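# Close and tuck the lid of a mailer box

## Task

Shut the open mailer box: fold both side flaps inward and tuck the front flap inside the box's front wall until its tabs lock. At the end the box must rest flat on the table near its original spot, nothing else from the table may touch it, and it must stay closed without the robot holding anything in place.

## Robot and tools

ROBOT. Two arms, left_arm and right_arm, each a six-joint arm with a two-finger parallel gripper and a wrist camera. Bases in the scene frame: left_arm at (-0.011, +0.368, 0) m, right_arm at (+0.006, -0.251, 0) m, both turned only slightly about z. Scene frame: origin on the table top midway between the arms, +z up, +x out over the table, left_arm on the +y side. The arm names are not image sides. A gripper's fingers point along its own +z and close along its y; the reported end_effector_position sits between the finger pads, roughly 1 cm short of the tips, and gets less accurate at long reach.

JOINT ORDER. In every row and every per-joint list: wrist pitch (joint4), wrist roll (joint6), elbow (joint3), shoulder (joint2), wrist yaw (joint5), waist (joint1). Ranges in rad: wrist pitch -1.693..1.571, wrist roll -2.094..2.094, elbow 0..3.019, shoulder 0..3.142, wrist yaw -1.571..1.571, waist -2.880..2.880 (true ends may differ by 0.019).

ROW FORMAT. One flat list of 14 numbers, each in [-1, 1]: left_arm's six joint numbers then its opening, then right_arm's six then its opening. Both arms are always included. Joint numbers are scaled offsets, not poses: 1.0 equals 1.83 rad for wrist pitch, 2.022 roll, 1.276 elbow, 1.32 shoulder, 1.686 yaw, 1.264 waist. The opening is absolute: +1 fully open, -1 closed, values between go to that grip_measured reading. Optionally 12 extra numbers (0 to 1) follow: per-joint gain scales, left's 6 then right's 6 in the joint order above; they persist until changed.

execute_actions(actions): a list of up to 15 actions; each action is a table of up to 15 rows, one row per 1/30 s step; a short table repeats its last row to fill 15 steps. Offsets in every row of an action are measured from the joint angles at that action's start (for the first action, from the last reported angles), not from the previous row. An action that would push a joint more than 0.019 rad past its range is rejected for both arms; a malformed action or a bad first action rejects the whole call. An empty list just returns state and images.

move(target, speed, blocking): target is one row as above; its offsets count from the Joint positions in the latest result that showed them. All joints travel proportionally, so grippers follow curves. speed (rad/s, 0.01 to 2, default 0.5) caps the joint with the longest travel; paths last 0.5 to 10 s. Moves ignore obstacles and the other arm. Faster moves and targets set deeper past a contact hit and press harder. blocking=false returns after 0.5 s while motion continues; then use wait(0) or stop before sending anything else. The result adds a move: line with the ending (done, off_target, moving, held, fault), limits=held or none, and each arm's joint farthest from target.

wait(seconds): 0 to 10; arms hold their last command, a running move continues. stop(): brakes a running move (needs room). zoom_image(camera, region): camera is cam_high, cam_low, cam_left_wrist or cam_right_wrist; region [x0, y0, x1, y1] in pixels, at most 504x504. read_manual(section): licence texts only. finished_scene(scene): ends the current scene, passing its number; irreversible, so only call once the box stays closed unaided.

RESULTS. A state line per arm gives gripper position (m) and quaternion wxyz in the scene frame. Joint positions and Joint velocities list each arm's joints (rad, rad/s) then finger gap (m; 0.094 fully open). Joint targets shows what the joints are currently driven toward. grip_measured is the opening on the command scale (each gripper off by up to ~1 mm). Step readings list joint angles at some steps; HELD marks steps where an arm was held back. 'joint sent to its limit' means a joint was clipped at its end. 'joint command not followed' means the clearance check altered targets. Torques are raw drive outputs with offsets and noise. FAULT, MOTOR HOT (from 85 °C) and OVER-TEMPERATURE FAULT (100 °C, arm goes limp) lines report stops. Camera calibration (intrinsics, distortion, world-to-camera transforms) was given; wrist camera poses follow the reported joints.

MOTION NOTES. Per step, each joint target is kept within a lead of its measured angle (waist 0.264, shoulder 0.32, elbow 0.276, wrist pitch 0.33, yaw 0.186, roll 0.522 rad) and targets moving the gripper over 70 mm are scaled back, so large offsets need several actions. Zero offsets can let an arm sag; to hold position, command back to the wanted angles first, then zeros. To hold an object, command an opening about 0.03 below grip_measured (less for a lighter grip); pads push about 50 to 62 N, less on thin parts. A held part may occasionally be tugged.

AVOID. Knocking anything off the table, dropping or slamming, very hard pushes, arms touching or pressing each other, long heavy holds that overheat motors, and leaving the box propped by a gripper at the end.

Each tool is called after "Call:" by a JSON object that holds its "op" and its "data".

## Session

Call:
{"op": "execute_actions", "data": {"actions": []}}

Scene clock: 0.00 s.
left_arm: end_effector_position=(+0.1833, -0.0605, +0.3004) grip_measured=+1.000 end_effector_quat_wxyz=(+0.065, +0.869, +0.487, +0.063) | right_arm: end_effector_position=(+0.5773, -0.7928, +0.2035) grip_measured=+1.000 end_effector_quat_wxyz=(+0.476, +0.444, +0.664, +0.367)
Joint names: [wrist pitch, wrist roll, elbow, shoulder, wrist yaw, waist]
Joint positions: left_arm=[-1.537  0.932  1.576  1.498 -0.143 -1.164  0.094] | right_arm=[-0.115  0.835  1.701  2.08  -0.945 -0.921  0.094]
Joint velocities: left_arm=[-0.007 -0.095 -0.012 -0.005 -0.007 -0.005  0.   ] | right_arm=[ 0.017 -0.051 -0.012 -0.005  0.022  0.005  0.   ]
Joint torques (N m, as the arm reports them, + toward a larger angle): no reading
Joint targets: left_arm=[-1.535 0.932 1.604 1.492 -0.143 -1.164] | right_arm=[-0.110 0.835 1.726 2.081 -0.945 -0.921]
Joint stiffness scale: left_arm=[1. 1. 1. 1. 1. 1.] | right_arm=[1. 1. 1. 1. 1. 1.]

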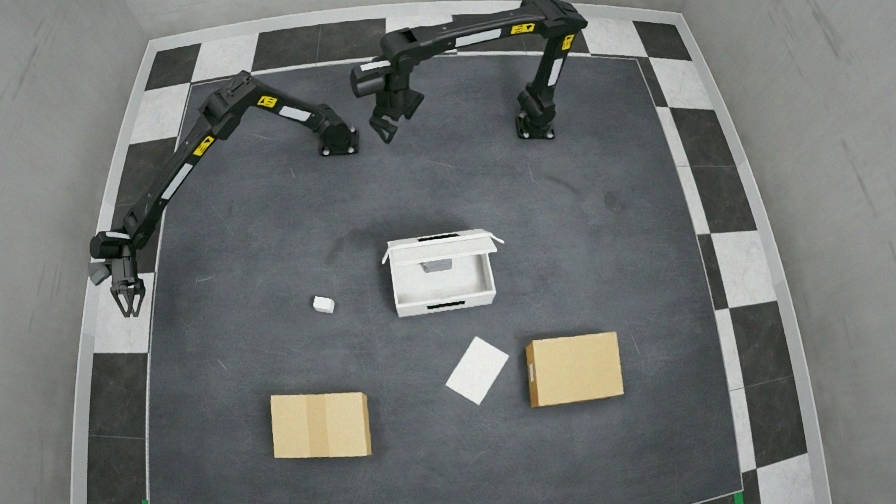

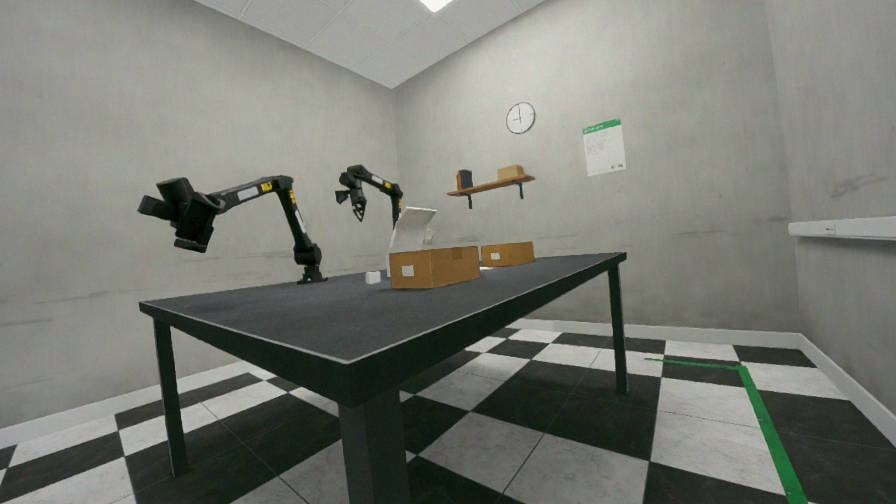

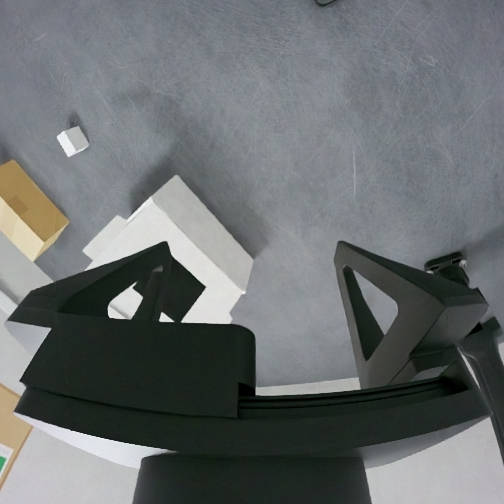

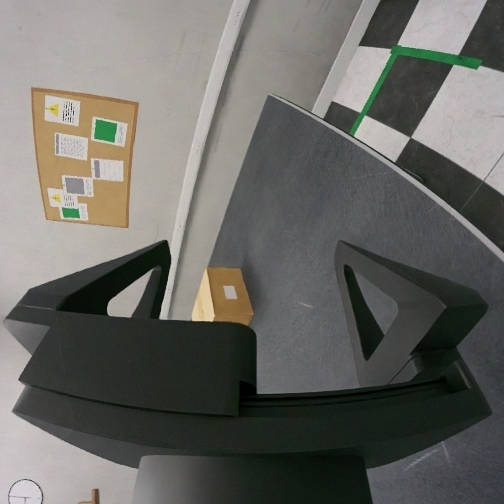

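Call:
{"op": "zoom_image", "data": {"camera": "cam_high", "region": [360, 210, 530, 330]}}

Call:
{"op": "zoom_image", "data": {"camera": "cam_low", "region": [350, 190, 500, 300]}}

Region (360, 210, 530, 330) of cam_high's 896x504 image, scaled by 2.965, with more detail than that image has; it fills the top 356 rows of this view, and the rest is white.

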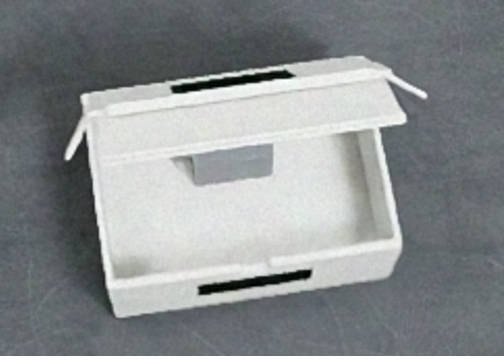

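Region (350, 190, 500, 300) of cam_low's 896x504 image, scaled by 3.360, with more detail than that image has; it fills the top 370 rows of this view, and the rest is white.

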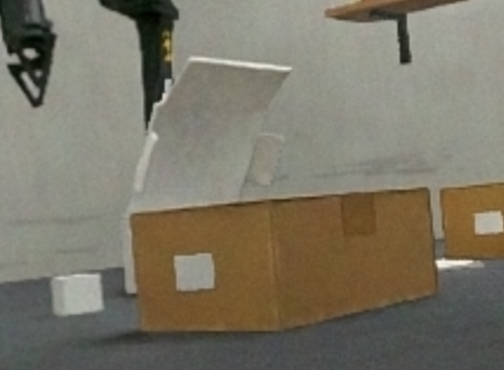

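Call:
{"op": "move", "data": {"target": [0.2,-0.461,0,-0.35,0,1.0,1, 0.414,-0.413,-0.64,-0.419,-0.21,0.5,1], "speed": 1.0}}

Call:
{"op": "move", "data": {"target": [0.99,0,-0.542,0.372,0.856,0.12,1, 0,0,0.02,0,0,0,1], "speed": 1.2}}

Scene clock: 59.67 s.
left_arm: end_effector_position=(+0.3941, +0.4227, +0.5362) grip_measured=+1.000 end_effector_quat_wxyz=(+0.438, -0.058, +0.893, +0.084) | right_arm: end_effector_position=(+0.5317, -0.2426, +0.2786) grip_measured=+1.000 end_effector_quat_wxyz=(+0.614, -0.328, +0.629, +0.347)
Joint names: [wrist pitch, wrist roll, elbow, shoulder, wrist yaw, waist]
Joint positions: left_arm=[-1.188  0.015  1.565  1.031 -0.142  0.108  0.094] | right_arm=[ 0.625  0.012  0.881  1.528 -1.298 -0.288  0.094]
Joint velocities: left_arm=[ 0.007  0.007 -0.002 -0.015 -0.022  0.015  0.   ] | right_arm=[-0.007 -0.051 -0.022 -0.005  0.007 -0.005  0.   ]
Joint torques (N m, as the arm reports them, + toward a larger angle): left_arm=[ 2.55 -0.12  9.55 -4.79 -0.11 -0.73] | right_arm=[  2.79  -0.14   8.27 -10.53  -0.19   0.19]
Joint targets: left_arm=[-1.171 -0.000 1.576 1.036 -0.142 0.100] | right_arm=[0.643 -0.000 0.884 1.527 -1.299 -0.289]
Joint stiffness scale: left_arm=[1. 1. 1. 1. 1. 1.] | right_arm=[1. 1. 1. 1. 1. 1.]
move: done; limits=none; left_arm: farthest joint: the wrist pitch, 0.017 radians from its target (0.366 radians at the start); right_arm: farthest joint: the wrist pitch, 0.018 radians from its target (0.757 radians at the start)
camera_calibration (this result's frames):
cam_left_wrist: T_world_to_cam=[[0.172826, -0.979757, -0.101031, 0.400783], [-0.950188, -0.138835, -0.279048, 0.586955], [0.259373, 0.144226, -0.954948, 0.473195], [0, 0, 0, 1]] pos_world=[0.365718, 0.405913, 0.656156]
cam_right_wrist: T_world_to_cam=[[0.824883, -0.564476, -0.0305789, -0.57082], [-0.348373, -0.464996, -0.813889, 0.304587], [0.445201, 0.682016, -0.580215, 0.21332], [0, 0, 0, 1]] pos_world=[0.481999, -0.32607, 0.354217]

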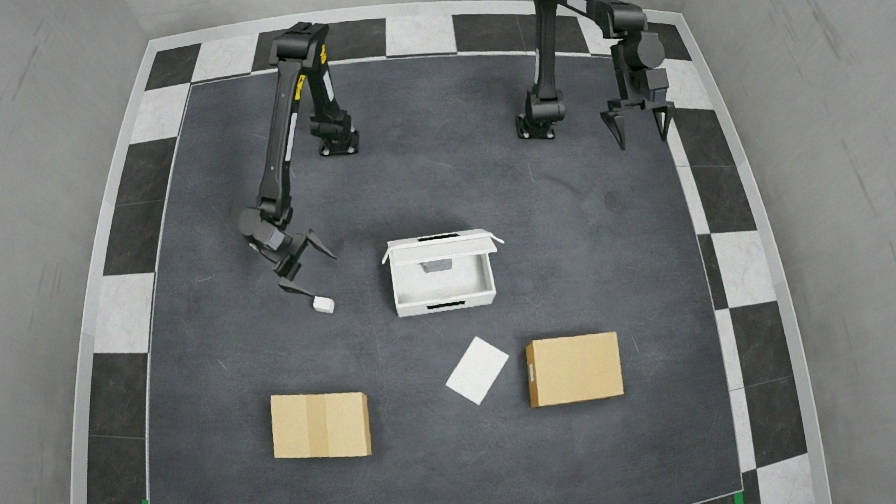

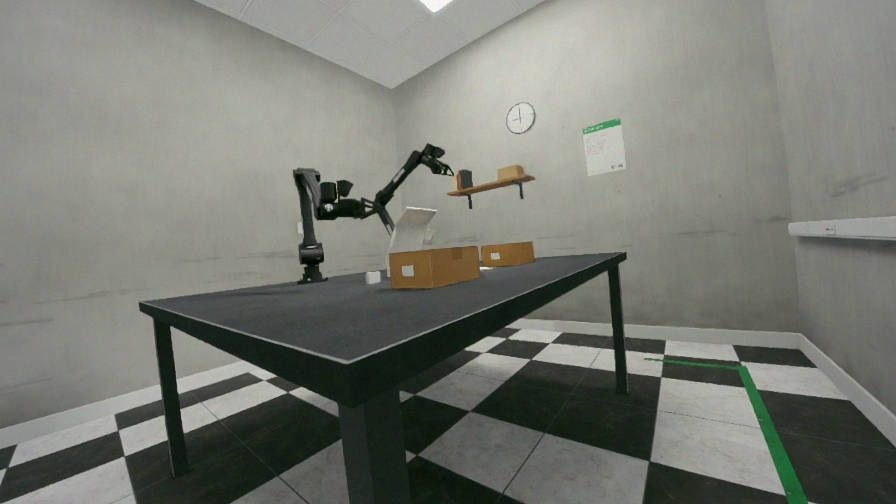

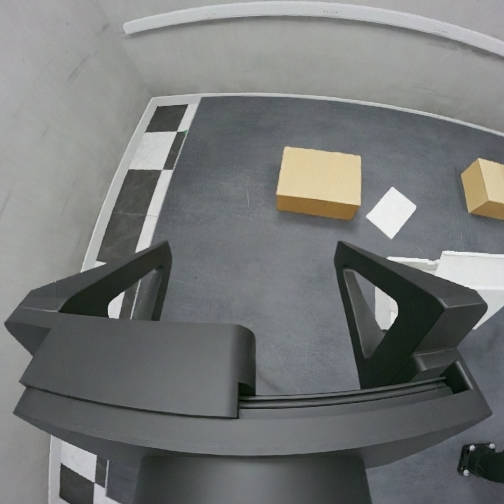

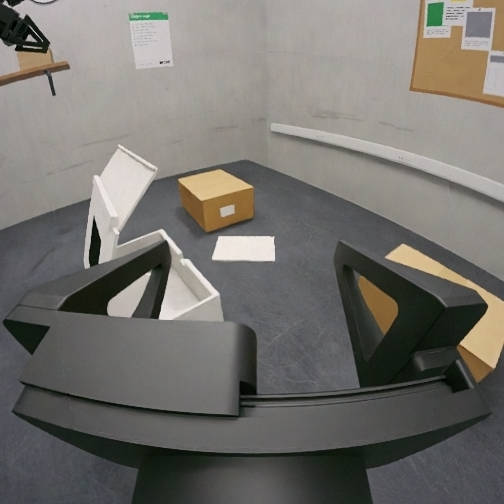

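Scene clock: 61.83 s.
left_arm: end_effector_position=(+0.5059, +0.3143, +0.2758) grip_measured=+1.000 end_effector_quat_wxyz=(+0.599, +0.356, +0.615, -0.368) | right_arm: end_effector_position=(+0.5317, -0.2426, +0.2786) grip_measured=+1.000 end_effector_quat_wxyz=(+0.614, -0.328, +0.629, +0.347)
Joint names: [wrist pitch, wrist roll, elbow, shoulder, wrist yaw, waist]
Joint positions: left_arm=[0.608 0.015 0.863 1.514 1.296 0.254 0.094] | right_arm=[ 0.625  0.012  0.881  1.528 -1.298 -0.288  0.094]
Joint velocities: left_arm=[-0.002 -0.037  0.002  0.005 -0.081 -0.015  0.   ] | right_arm=[ 0.007 -0.081  0.002  0.005 -0.037  0.005  0.   ]
Joint torques (N m, as the arm reports them, + toward a larger angle): left_arm=[  2.18   0.02   8.88 -10.57   0.19   0.29] | right_arm=[  2.14  -0.02  10.22 -10.47  -0.11  -0.57]
Joint targets: left_arm=[0.624 0.016 0.874 1.522 1.301 0.260] | right_arm=[0.625 0.012 0.907 1.528 -1.298 -0.288]
Joint stiffness scale: left_arm=[1. 1. 1. 1. 1. 1.] | right_arm=[1. 1. 1. 1. 1. 1.]
move: off_target (right_arm); limits=none; left_arm: farthest joint: the wrist pitch, 0.015 radians from its target (1.811 radians at the start); right_arm: farthest joint: the elbow, 0.025 radians from its target (0.025 radians at the start)
camera_calibration (this result's frames):
cam_left_wrist: T_world_to_cam=[[-0.880484, -0.473636, 0.020406, 0.589229], [-0.300285, 0.523885, -0.797103, 0.211256], [0.366846, -0.707965, -0.603498, 0.327678], [0, 0, 0, 1]] pos_world=[0.462037, 0.400391, 0.354122]
cam_right_wrist: T_world_to_cam=[[0.824883, -0.564476, -0.0305789, -0.57082], [-0.348373, -0.464996, -0.813889, 0.304587], [0.445201, 0.682016, -0.580215, 0.21332], [0, 0, 0, 1]] pos_world=[0.481999, -0.32607, 0.354217]

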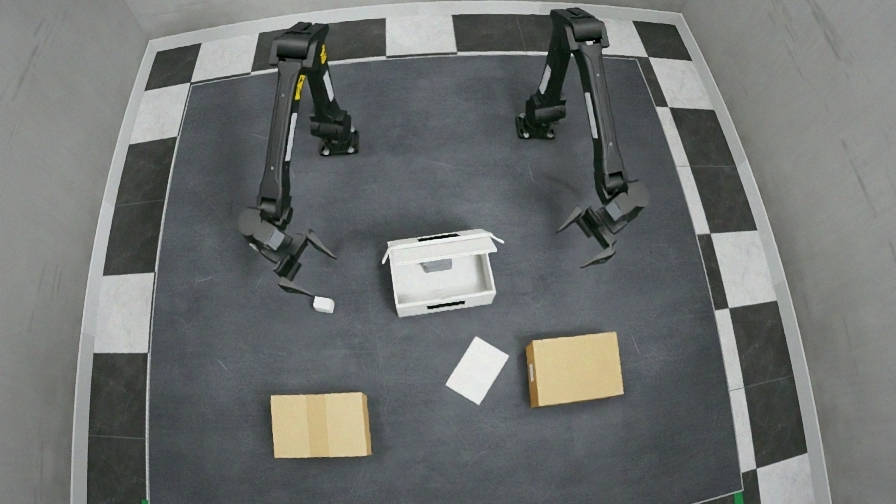

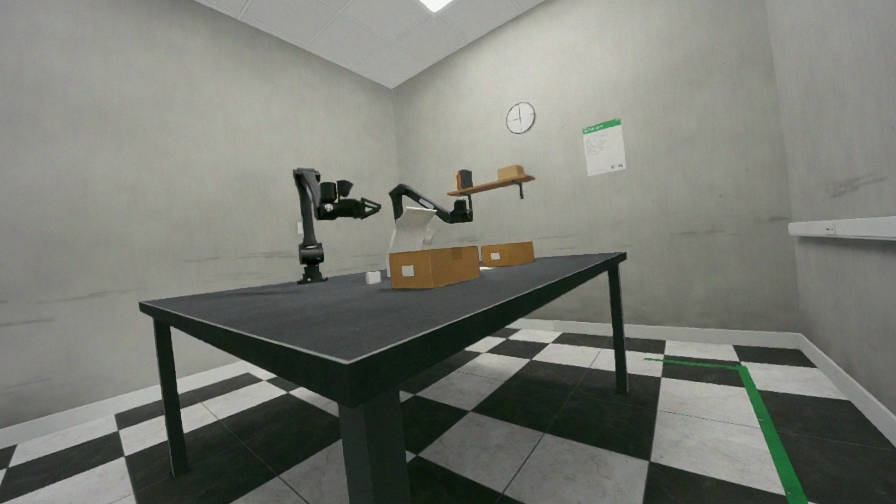

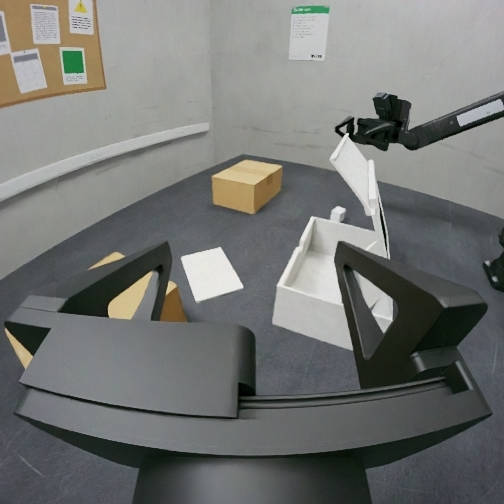

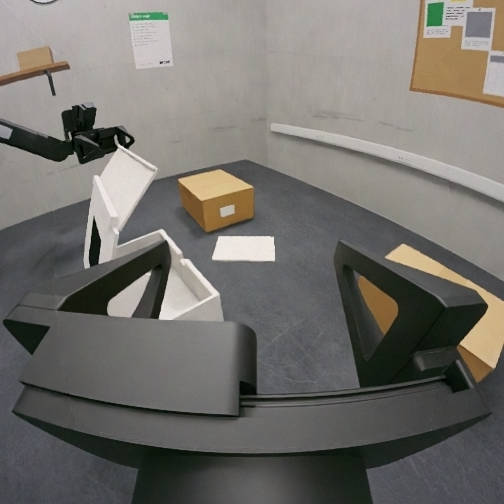

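Call:
{"op": "move", "data": {"target": [0,0,0,0,0.15,0.0,1, 0,0,0,0,-0.15,-0.05,1]}}

Call:
{"op": "zoom_image", "data": {"camera": "cam_left_wrist", "region": [150, 100, 400, 350]}}

Call:
{"op": "zoom_image", "data": {"camera": "cam_right_wrist", "region": [100, 100, 350, 350]}}

Scene clock: 75.23 s.
left_arm: end_effector_position=(+0.4654, +0.2986, +0.2761) grip_measured=+1.000 end_effector_quat_wxyz=(+0.551, +0.426, +0.565, -0.443) | right_arm: end_effector_position=(+0.4939, -0.2493, +0.2796) grip_measured=+1.000 end_effector_quat_wxyz=(+0.578, -0.387, +0.592, +0.407)
Joint names: [wrist pitch, wrist roll, elbow, shoulder, wrist yaw, waist]
Joint positions: left_arm=[0.608 0.015 0.859 1.514 1.545 0.254 0.094] | right_arm=[ 0.625  0.012  0.881  1.528 -1.548 -0.34   0.094]
Joint velocities: left_arm=[-0.002 -0.022 -0.017 -0.005  0.007 -0.005  0.   ] | right_arm=[ 0.022 -0.037  0.012 -0.015  0.007 -0.015  0.   ]
Joint torques (N m, as the arm reports them, + toward a larger angle): left_arm=[  1.25   0.02   8.07 -10.89   0.2   -0.02] | right_arm=[  1.84  -0.01   7.99 -10.45  -0.26  -0.95]
Joint targets: left_arm=[0.608 0.015 0.863 1.514 1.549 0.254] | right_arm=[0.625 0.012 0.881 1.528 -1.551 -0.351]
Joint stiffness scale: left_arm=[1. 1. 1. 1. 1. 1.] | right_arm=[1. 1. 1. 1. 1. 1.]
move: done; limits=none; left_arm: farthest joint: the elbow, 0.004 radians from its target (0.000 radians at the start); right_arm: farthest joint: the waist, 0.012 radians from its target (0.064 radians at the start)
camera_calibration (this result's frames):
cam_left_wrist: T_world_to_cam=[[-0.96977, -0.242658, 0.0257654, 0.517237], [-0.164608, 0.572568, -0.803163, 0.13154], [0.180142, -0.783124, -0.595203, 0.4387], [0, 0, 0, 1]] pos_world=[0.444225, 0.393752, 0.353437]
cam_right_wrist: T_world_to_cam=[[0.919664, -0.391437, -0.0315392, -0.546841], [-0.249295, -0.519875, -0.817057, 0.2274], [0.30343, 0.75928, -0.575694, 0.32322], [0, 0, 0, 1]] pos_world=[0.461525, -0.341249, 0.354628]

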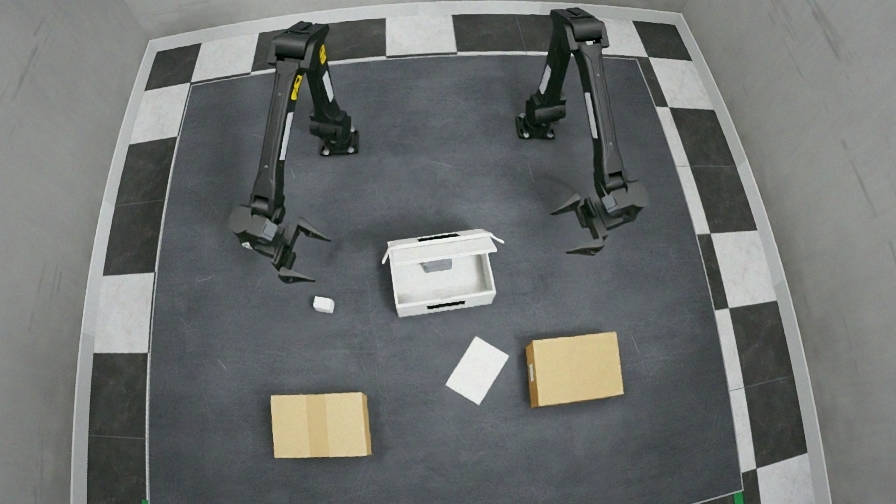

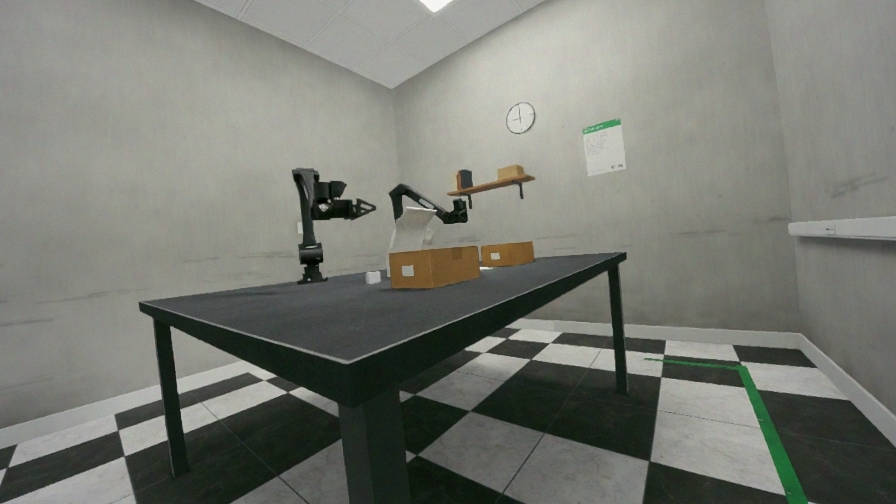

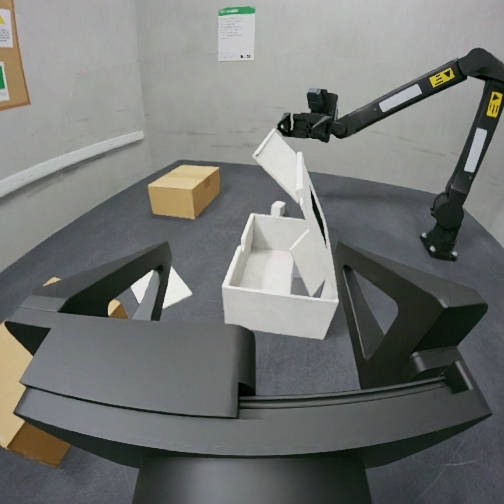

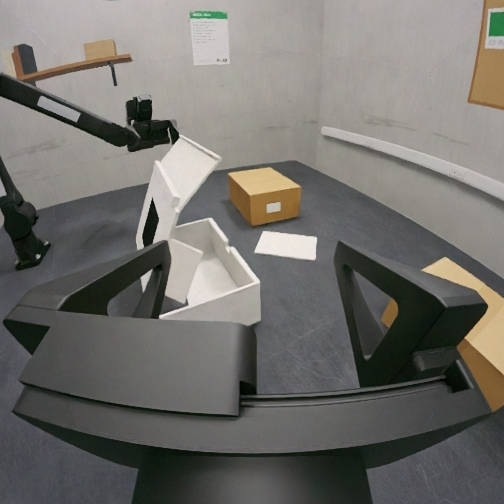

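Region (150, 100, 400, 350) of cam_left_wrist's 504x504 image, scaled by 2.016, with more detail than that image has.

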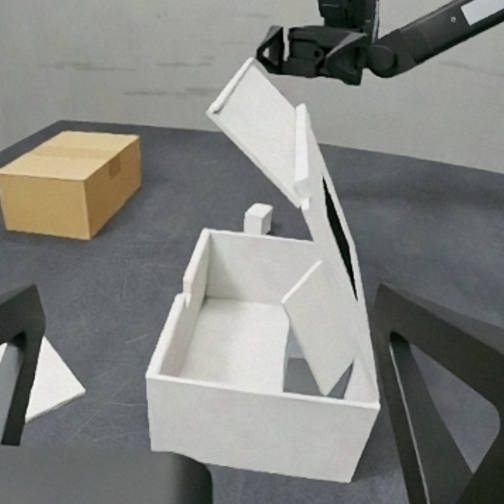

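Region (100, 100, 350, 350) of cam_right_wrist's 504x504 image, scaled by 2.016, with more detail than that image has.

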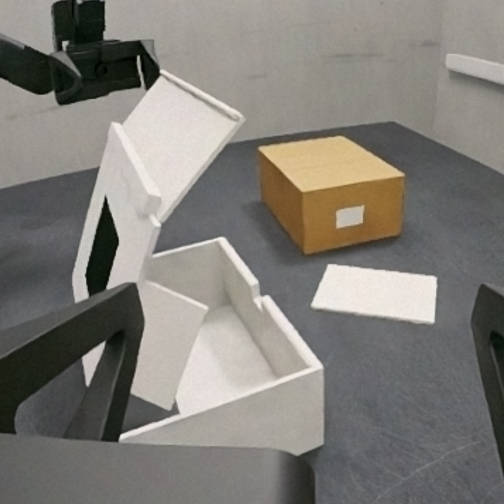

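Call:
{"op": "move", "data": {"target": [0.222,0,-0.295,-0.030,-0.244,-0.17,0.28, 0.203,0,-0.234,0.021,0.018,0.10,0.28]}}

Scene clock: 139.50 s.
left_arm: end_effector_position=(+0.3973, +0.2145, +0.1826) grip_measured=+0.282 end_effector_quat_wxyz=(+0.592, +0.378, +0.602, -0.379) | right_arm: end_effector_position=(+0.4159, -0.1753, +0.1964) grip_measured=+0.282 end_effector_quat_wxyz=(+0.566, -0.421, +0.568, +0.423)
Joint names: [wrist pitch, wrist roll, elbow, shoulder, wrist yaw, waist]
Joint positions: left_arm=[0.998 0.015 0.475 1.5   1.138 0.039 0.06 ] | right_arm=[ 0.977  0.012  0.578  1.547 -1.52  -0.225  0.06 ]
Joint velocities: left_arm=[-0.002 -0.007  0.002 -0.015  0.022 -0.024 -0.   ] | right_arm=[-0.002 -0.037 -0.002  0.005  0.051 -0.005 -0.   ]
Joint torques (N m, as the arm reports them, + toward a larger angle): left_arm=[  2.33   0.02   6.31 -10.08  -0.19  -0.22] | right_arm=[ 2.67 -0.01  6.65 -8.5   0.07 -0.18]
Joint targets: left_arm=[1.015 0.015 0.482 1.474 1.133 0.039] | right_arm=[0.996 0.012 0.583 1.556 -1.517 -0.213]
Joint stiffness scale: left_arm=[1. 1. 1. 1. 1. 1.] | right_arm=[1. 1. 1. 1. 1. 1.]
move: off_target (left_arm); limits=none; left_arm: farthest joint: the shoulder, 0.025 radians from its target (0.039 radians at the start); right_arm: farthest joint: the wrist pitch, 0.019 radians from its target (0.372 radians at the start)
camera_calibration (this result's frames):
cam_left_wrist: T_world_to_cam=[[-0.905544, -0.424235, 0.00388694, 0.450681], [-0.258806, 0.545125, -0.797407, 0.135642], [0.336169, -0.723093, -0.60343, 0.256086], [0, 0, 0, 1]] pos_world=[0.357128, 0.302426, 0.26094]
cam_right_wrist: T_world_to_cam=[[0.950907, -0.309475, -0.00069358, -0.45345], [-0.178363, -0.546212, -0.818437, 0.144566], [0.252907, 0.778382, -0.574595, 0.267011], [0, 0, 0, 1]] pos_world=[0.389445, -0.269204, 0.271427]

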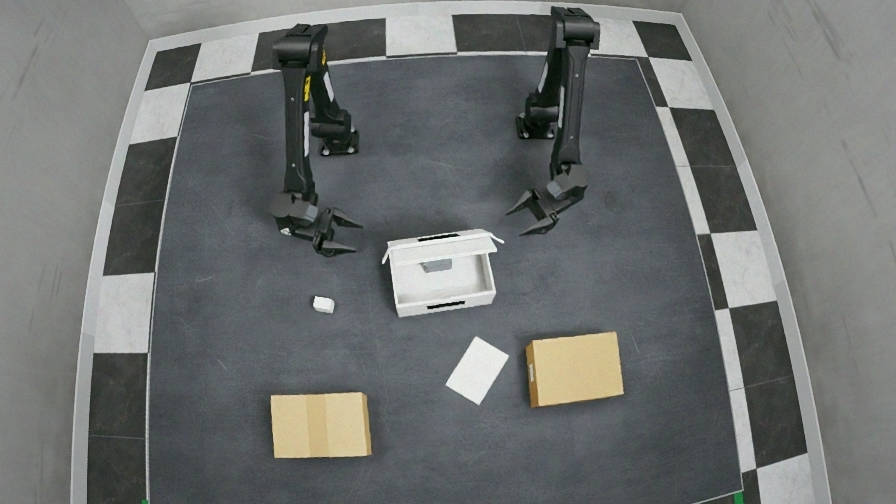

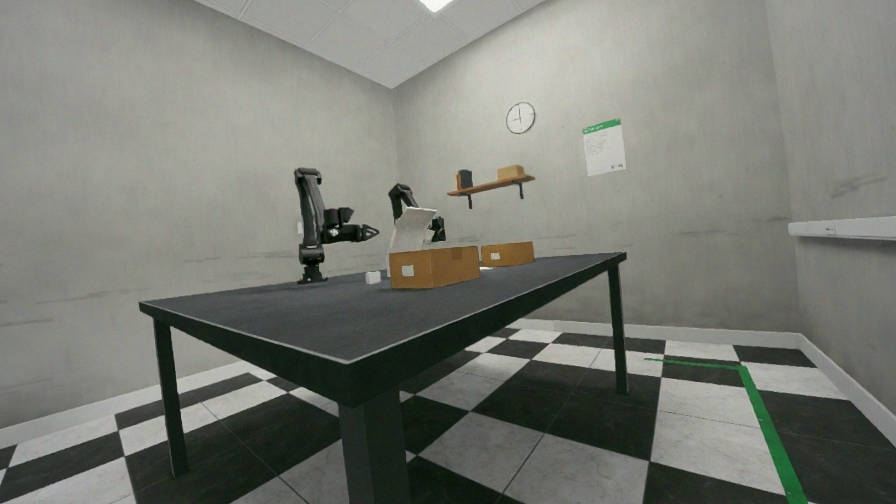

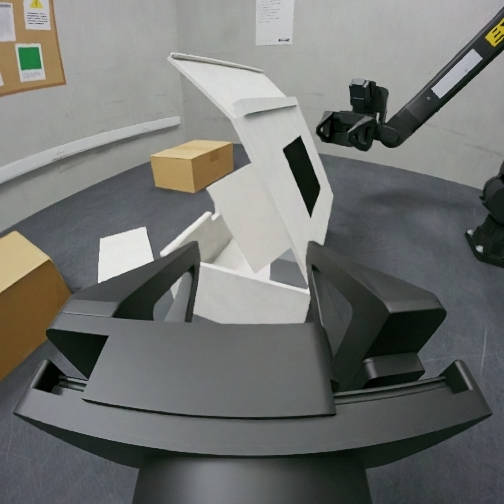

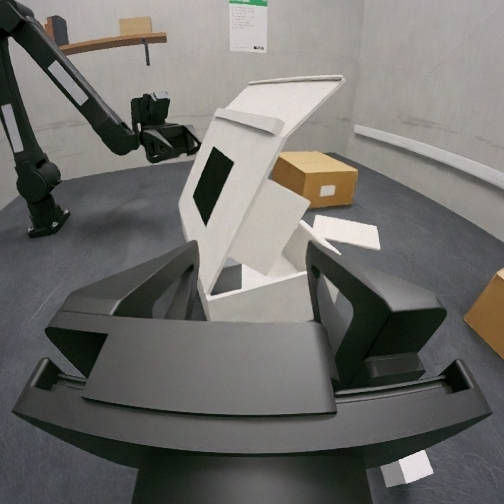

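Call:
{"op": "move", "data": {"target": [0.05,0,-0.049,-0.02,-0.02,-0.035,0.06, 0.051,0,-0.056,0.015,0.008,0.03,0.06], "speed": 0.2}}

Call:
{"op": "move", "data": {"target": [-0.013,0,0.09,0.066,-0.104,-0.142,0.06, -0.01,0,0.06,0.04,0.11,0.15,0.06], "speed": 0.12}}

Scene clock: 175.67 s.
left_arm: end_effector_position=(+0.3739, +0.2015, +0.1723) grip_measured=+0.062 end_effector_quat_wxyz=(+0.594, +0.383, +0.597, -0.380) | right_arm: end_effector_position=(+0.3930, -0.1609, +0.1781) grip_measured=+0.062 end_effector_quat_wxyz=(+0.561, -0.423, +0.567, +0.430)
Joint names: [wrist pitch, wrist roll, elbow, shoulder, wrist yaw, waist]
Joint positions: left_arm=[1.073 0.015 0.41  1.498 1.108 0.001 0.05 ] | right_arm=[ 1.052  0.012  0.505  1.557 -1.511 -0.2    0.05 ]
Joint velocities: left_arm=[-0.007 -0.066 -0.002 -0.005 -0.022  0.005  0.001] | right_arm=[ 0.012 -0.022 -0.002 -0.015 -0.007 -0.015  0.001]
Joint torques (N m, as the arm reports them, + toward a larger angle): left_arm=[ 2.35  0.01  5.46 -9.87 -0.22 -0.58] | right_arm=[ 2.64  0.01  5.78 -7.57  0.08  0.77]
Joint targets: left_arm=[1.089 0.015 0.412 1.473 1.104 -0.005] | right_arm=[1.071 0.012 0.506 1.567 -1.507 -0.187]
Joint stiffness scale: left_arm=[1. 1. 1. 1. 1. 1.] | right_arm=[1. 1. 1. 1. 1. 1.]
move: off_target (left_arm); limits=none; left_arm: farthest joint: the shoulder, 0.024 radians from its target (0.026 radians at the start); right_arm: farthest joint: the wrist pitch, 0.018 radians from its target (0.093 radians at the start)
camera_calibration (this result's frames):
cam_left_wrist: T_world_to_cam=[[-0.909537, -0.415573, -0.00636197, 0.425527], [-0.244751, 0.547916, -0.799928, 0.123052], [0.335915, -0.726008, -0.600062, 0.248368], [0, 0, 0, 1]] pos_world=[0.33372, 0.289733, 0.250176]
cam_right_wrist: T_world_to_cam=[[0.95525, -0.295648, -0.00944269, -0.42512], [-0.177424, -0.547137, -0.818023, 0.132813], [0.236681, 0.783092, -0.575108, 0.258256], [0, 0, 0, 1]] pos_world=[0.368536, -0.255257, 0.253155]

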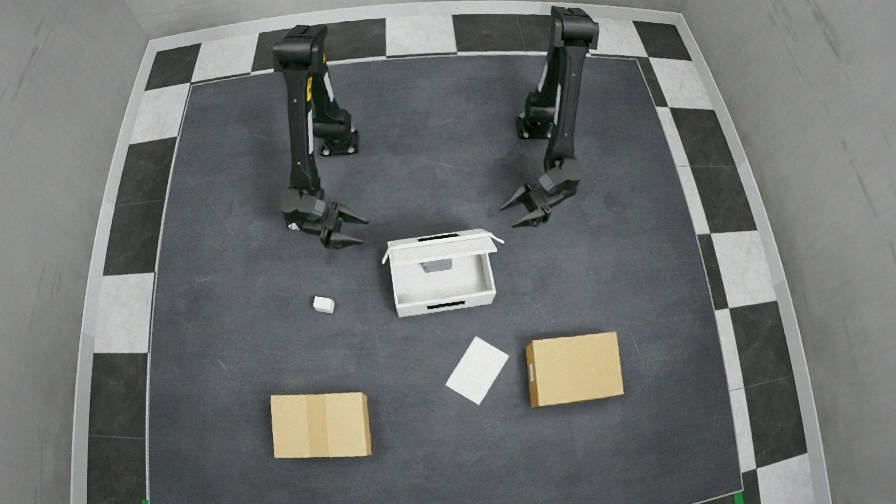

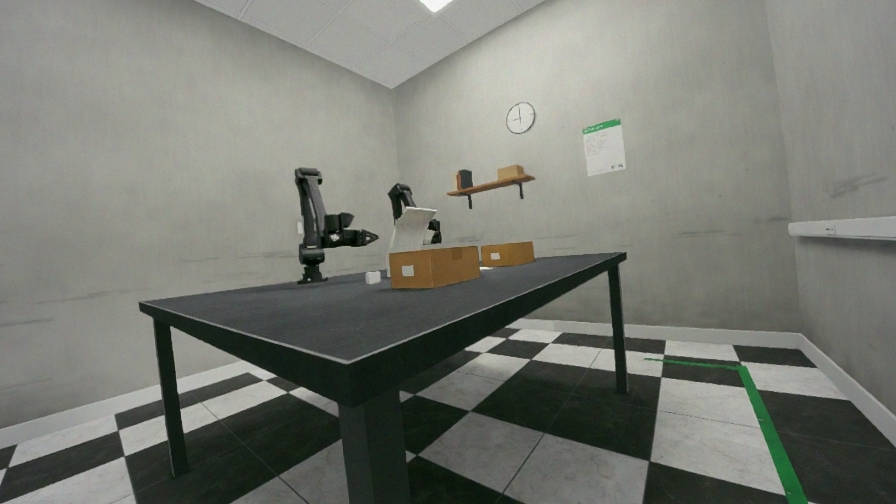

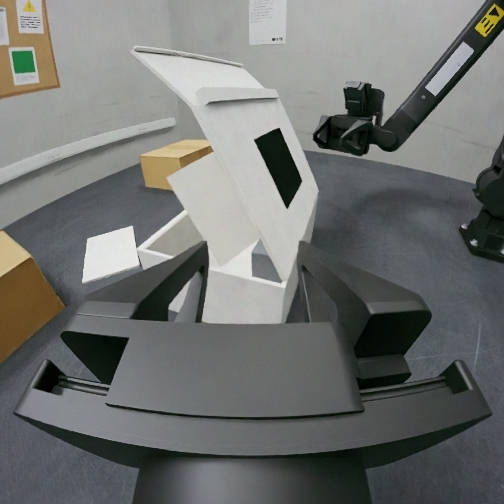

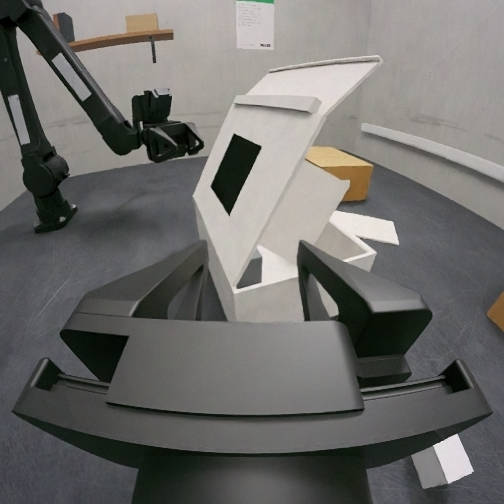

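Scene clock: 177.60 s.
left_arm: end_effector_position=(+0.3973, +0.1411, +0.1701) grip_measured=+0.062 end_effector_quat_wxyz=(+0.591, +0.385, +0.598, -0.380) | right_arm: end_effector_position=(+0.4194, -0.1008, +0.1762) grip_measured=+0.062 end_effector_quat_wxyz=(+0.562, -0.421, +0.568, +0.429)
Joint names: [wrist pitch, wrist roll, elbow, shoulder, wrist yaw, waist]
Joint positions: left_arm=[ 1.055  0.015  0.492  1.567  0.937 -0.173  0.05 ] | right_arm=[ 1.045  0.012  0.552  1.599 -1.329 -0.023  0.05 ]
Joint velocities: left_arm=[-0.012 -0.007  0.007 -0.005 -0.066 -0.015 -0.001] | right_arm=[-0.007 -0.095  0.007 -0.015 -0.022 -0.005  0.   ]
Joint torques (N m, as the arm reports them, + toward a larger angle): left_arm=[ 1.42  0.02  8.14 -7.83 -0.22 -0.6 ] | right_arm=[ 1.68  0.    7.96 -8.63  0.06  0.71]
Joint targets: left_arm=[1.049 0.015 0.525 1.585 0.933 -0.179] | right_arm=[1.034 0.012 0.581 1.610 -1.325 -0.011]
Joint stiffness scale: left_arm=[1. 1. 1. 1. 1. 1.] | right_arm=[1. 1. 1. 1. 1. 1.]
move: off_target (left_arm, right_arm); limits=none; left_arm: farthest joint: the elbow, 0.032 radians from its target (0.115 radians at the start); right_arm: farthest joint: the elbow, 0.029 radians from its target (0.077 radians at the start)
camera_calibration (this result's frames):
cam_left_wrist: T_world_to_cam=[[-0.910673, -0.413101, -0.00466555, 0.421438], [-0.246001, 0.551308, -0.79721, 0.159674], [0.3319, -0.72485, -0.603684, 0.197394], [0, 0, 0, 1]] pos_world=[0.357557, 0.229148, 0.248423]
cam_right_wrist: T_world_to_cam=[[0.953765, -0.300382, -0.0101661, -0.432349], [-0.180766, -0.546285, -0.817861, 0.170303], [0.240117, 0.781885, -0.575326, 0.202333], [0, 0, 0, 1]] pos_world=[0.394561, -0.195037, 0.251296]

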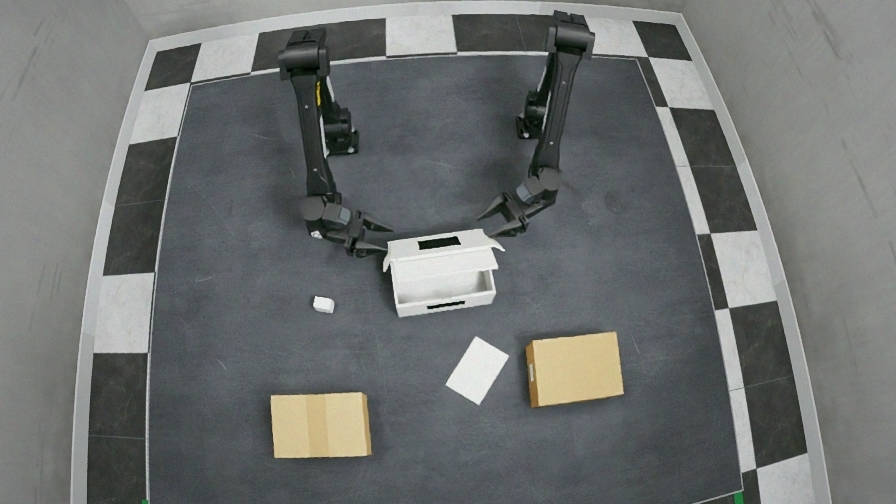

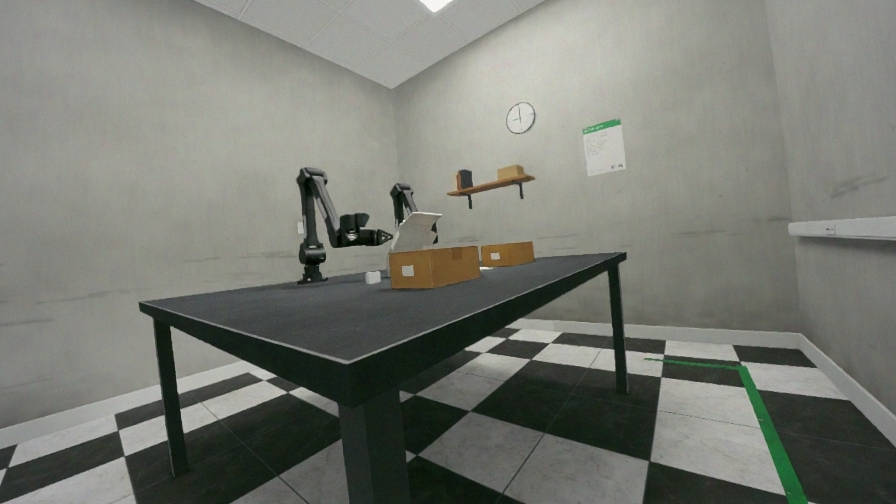

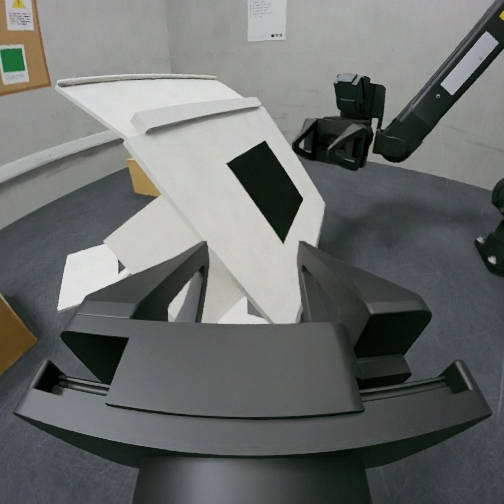

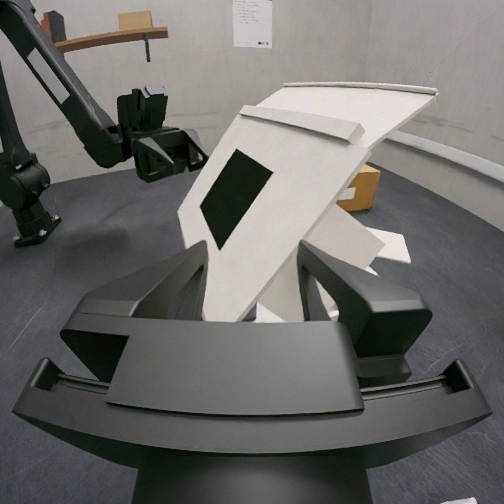

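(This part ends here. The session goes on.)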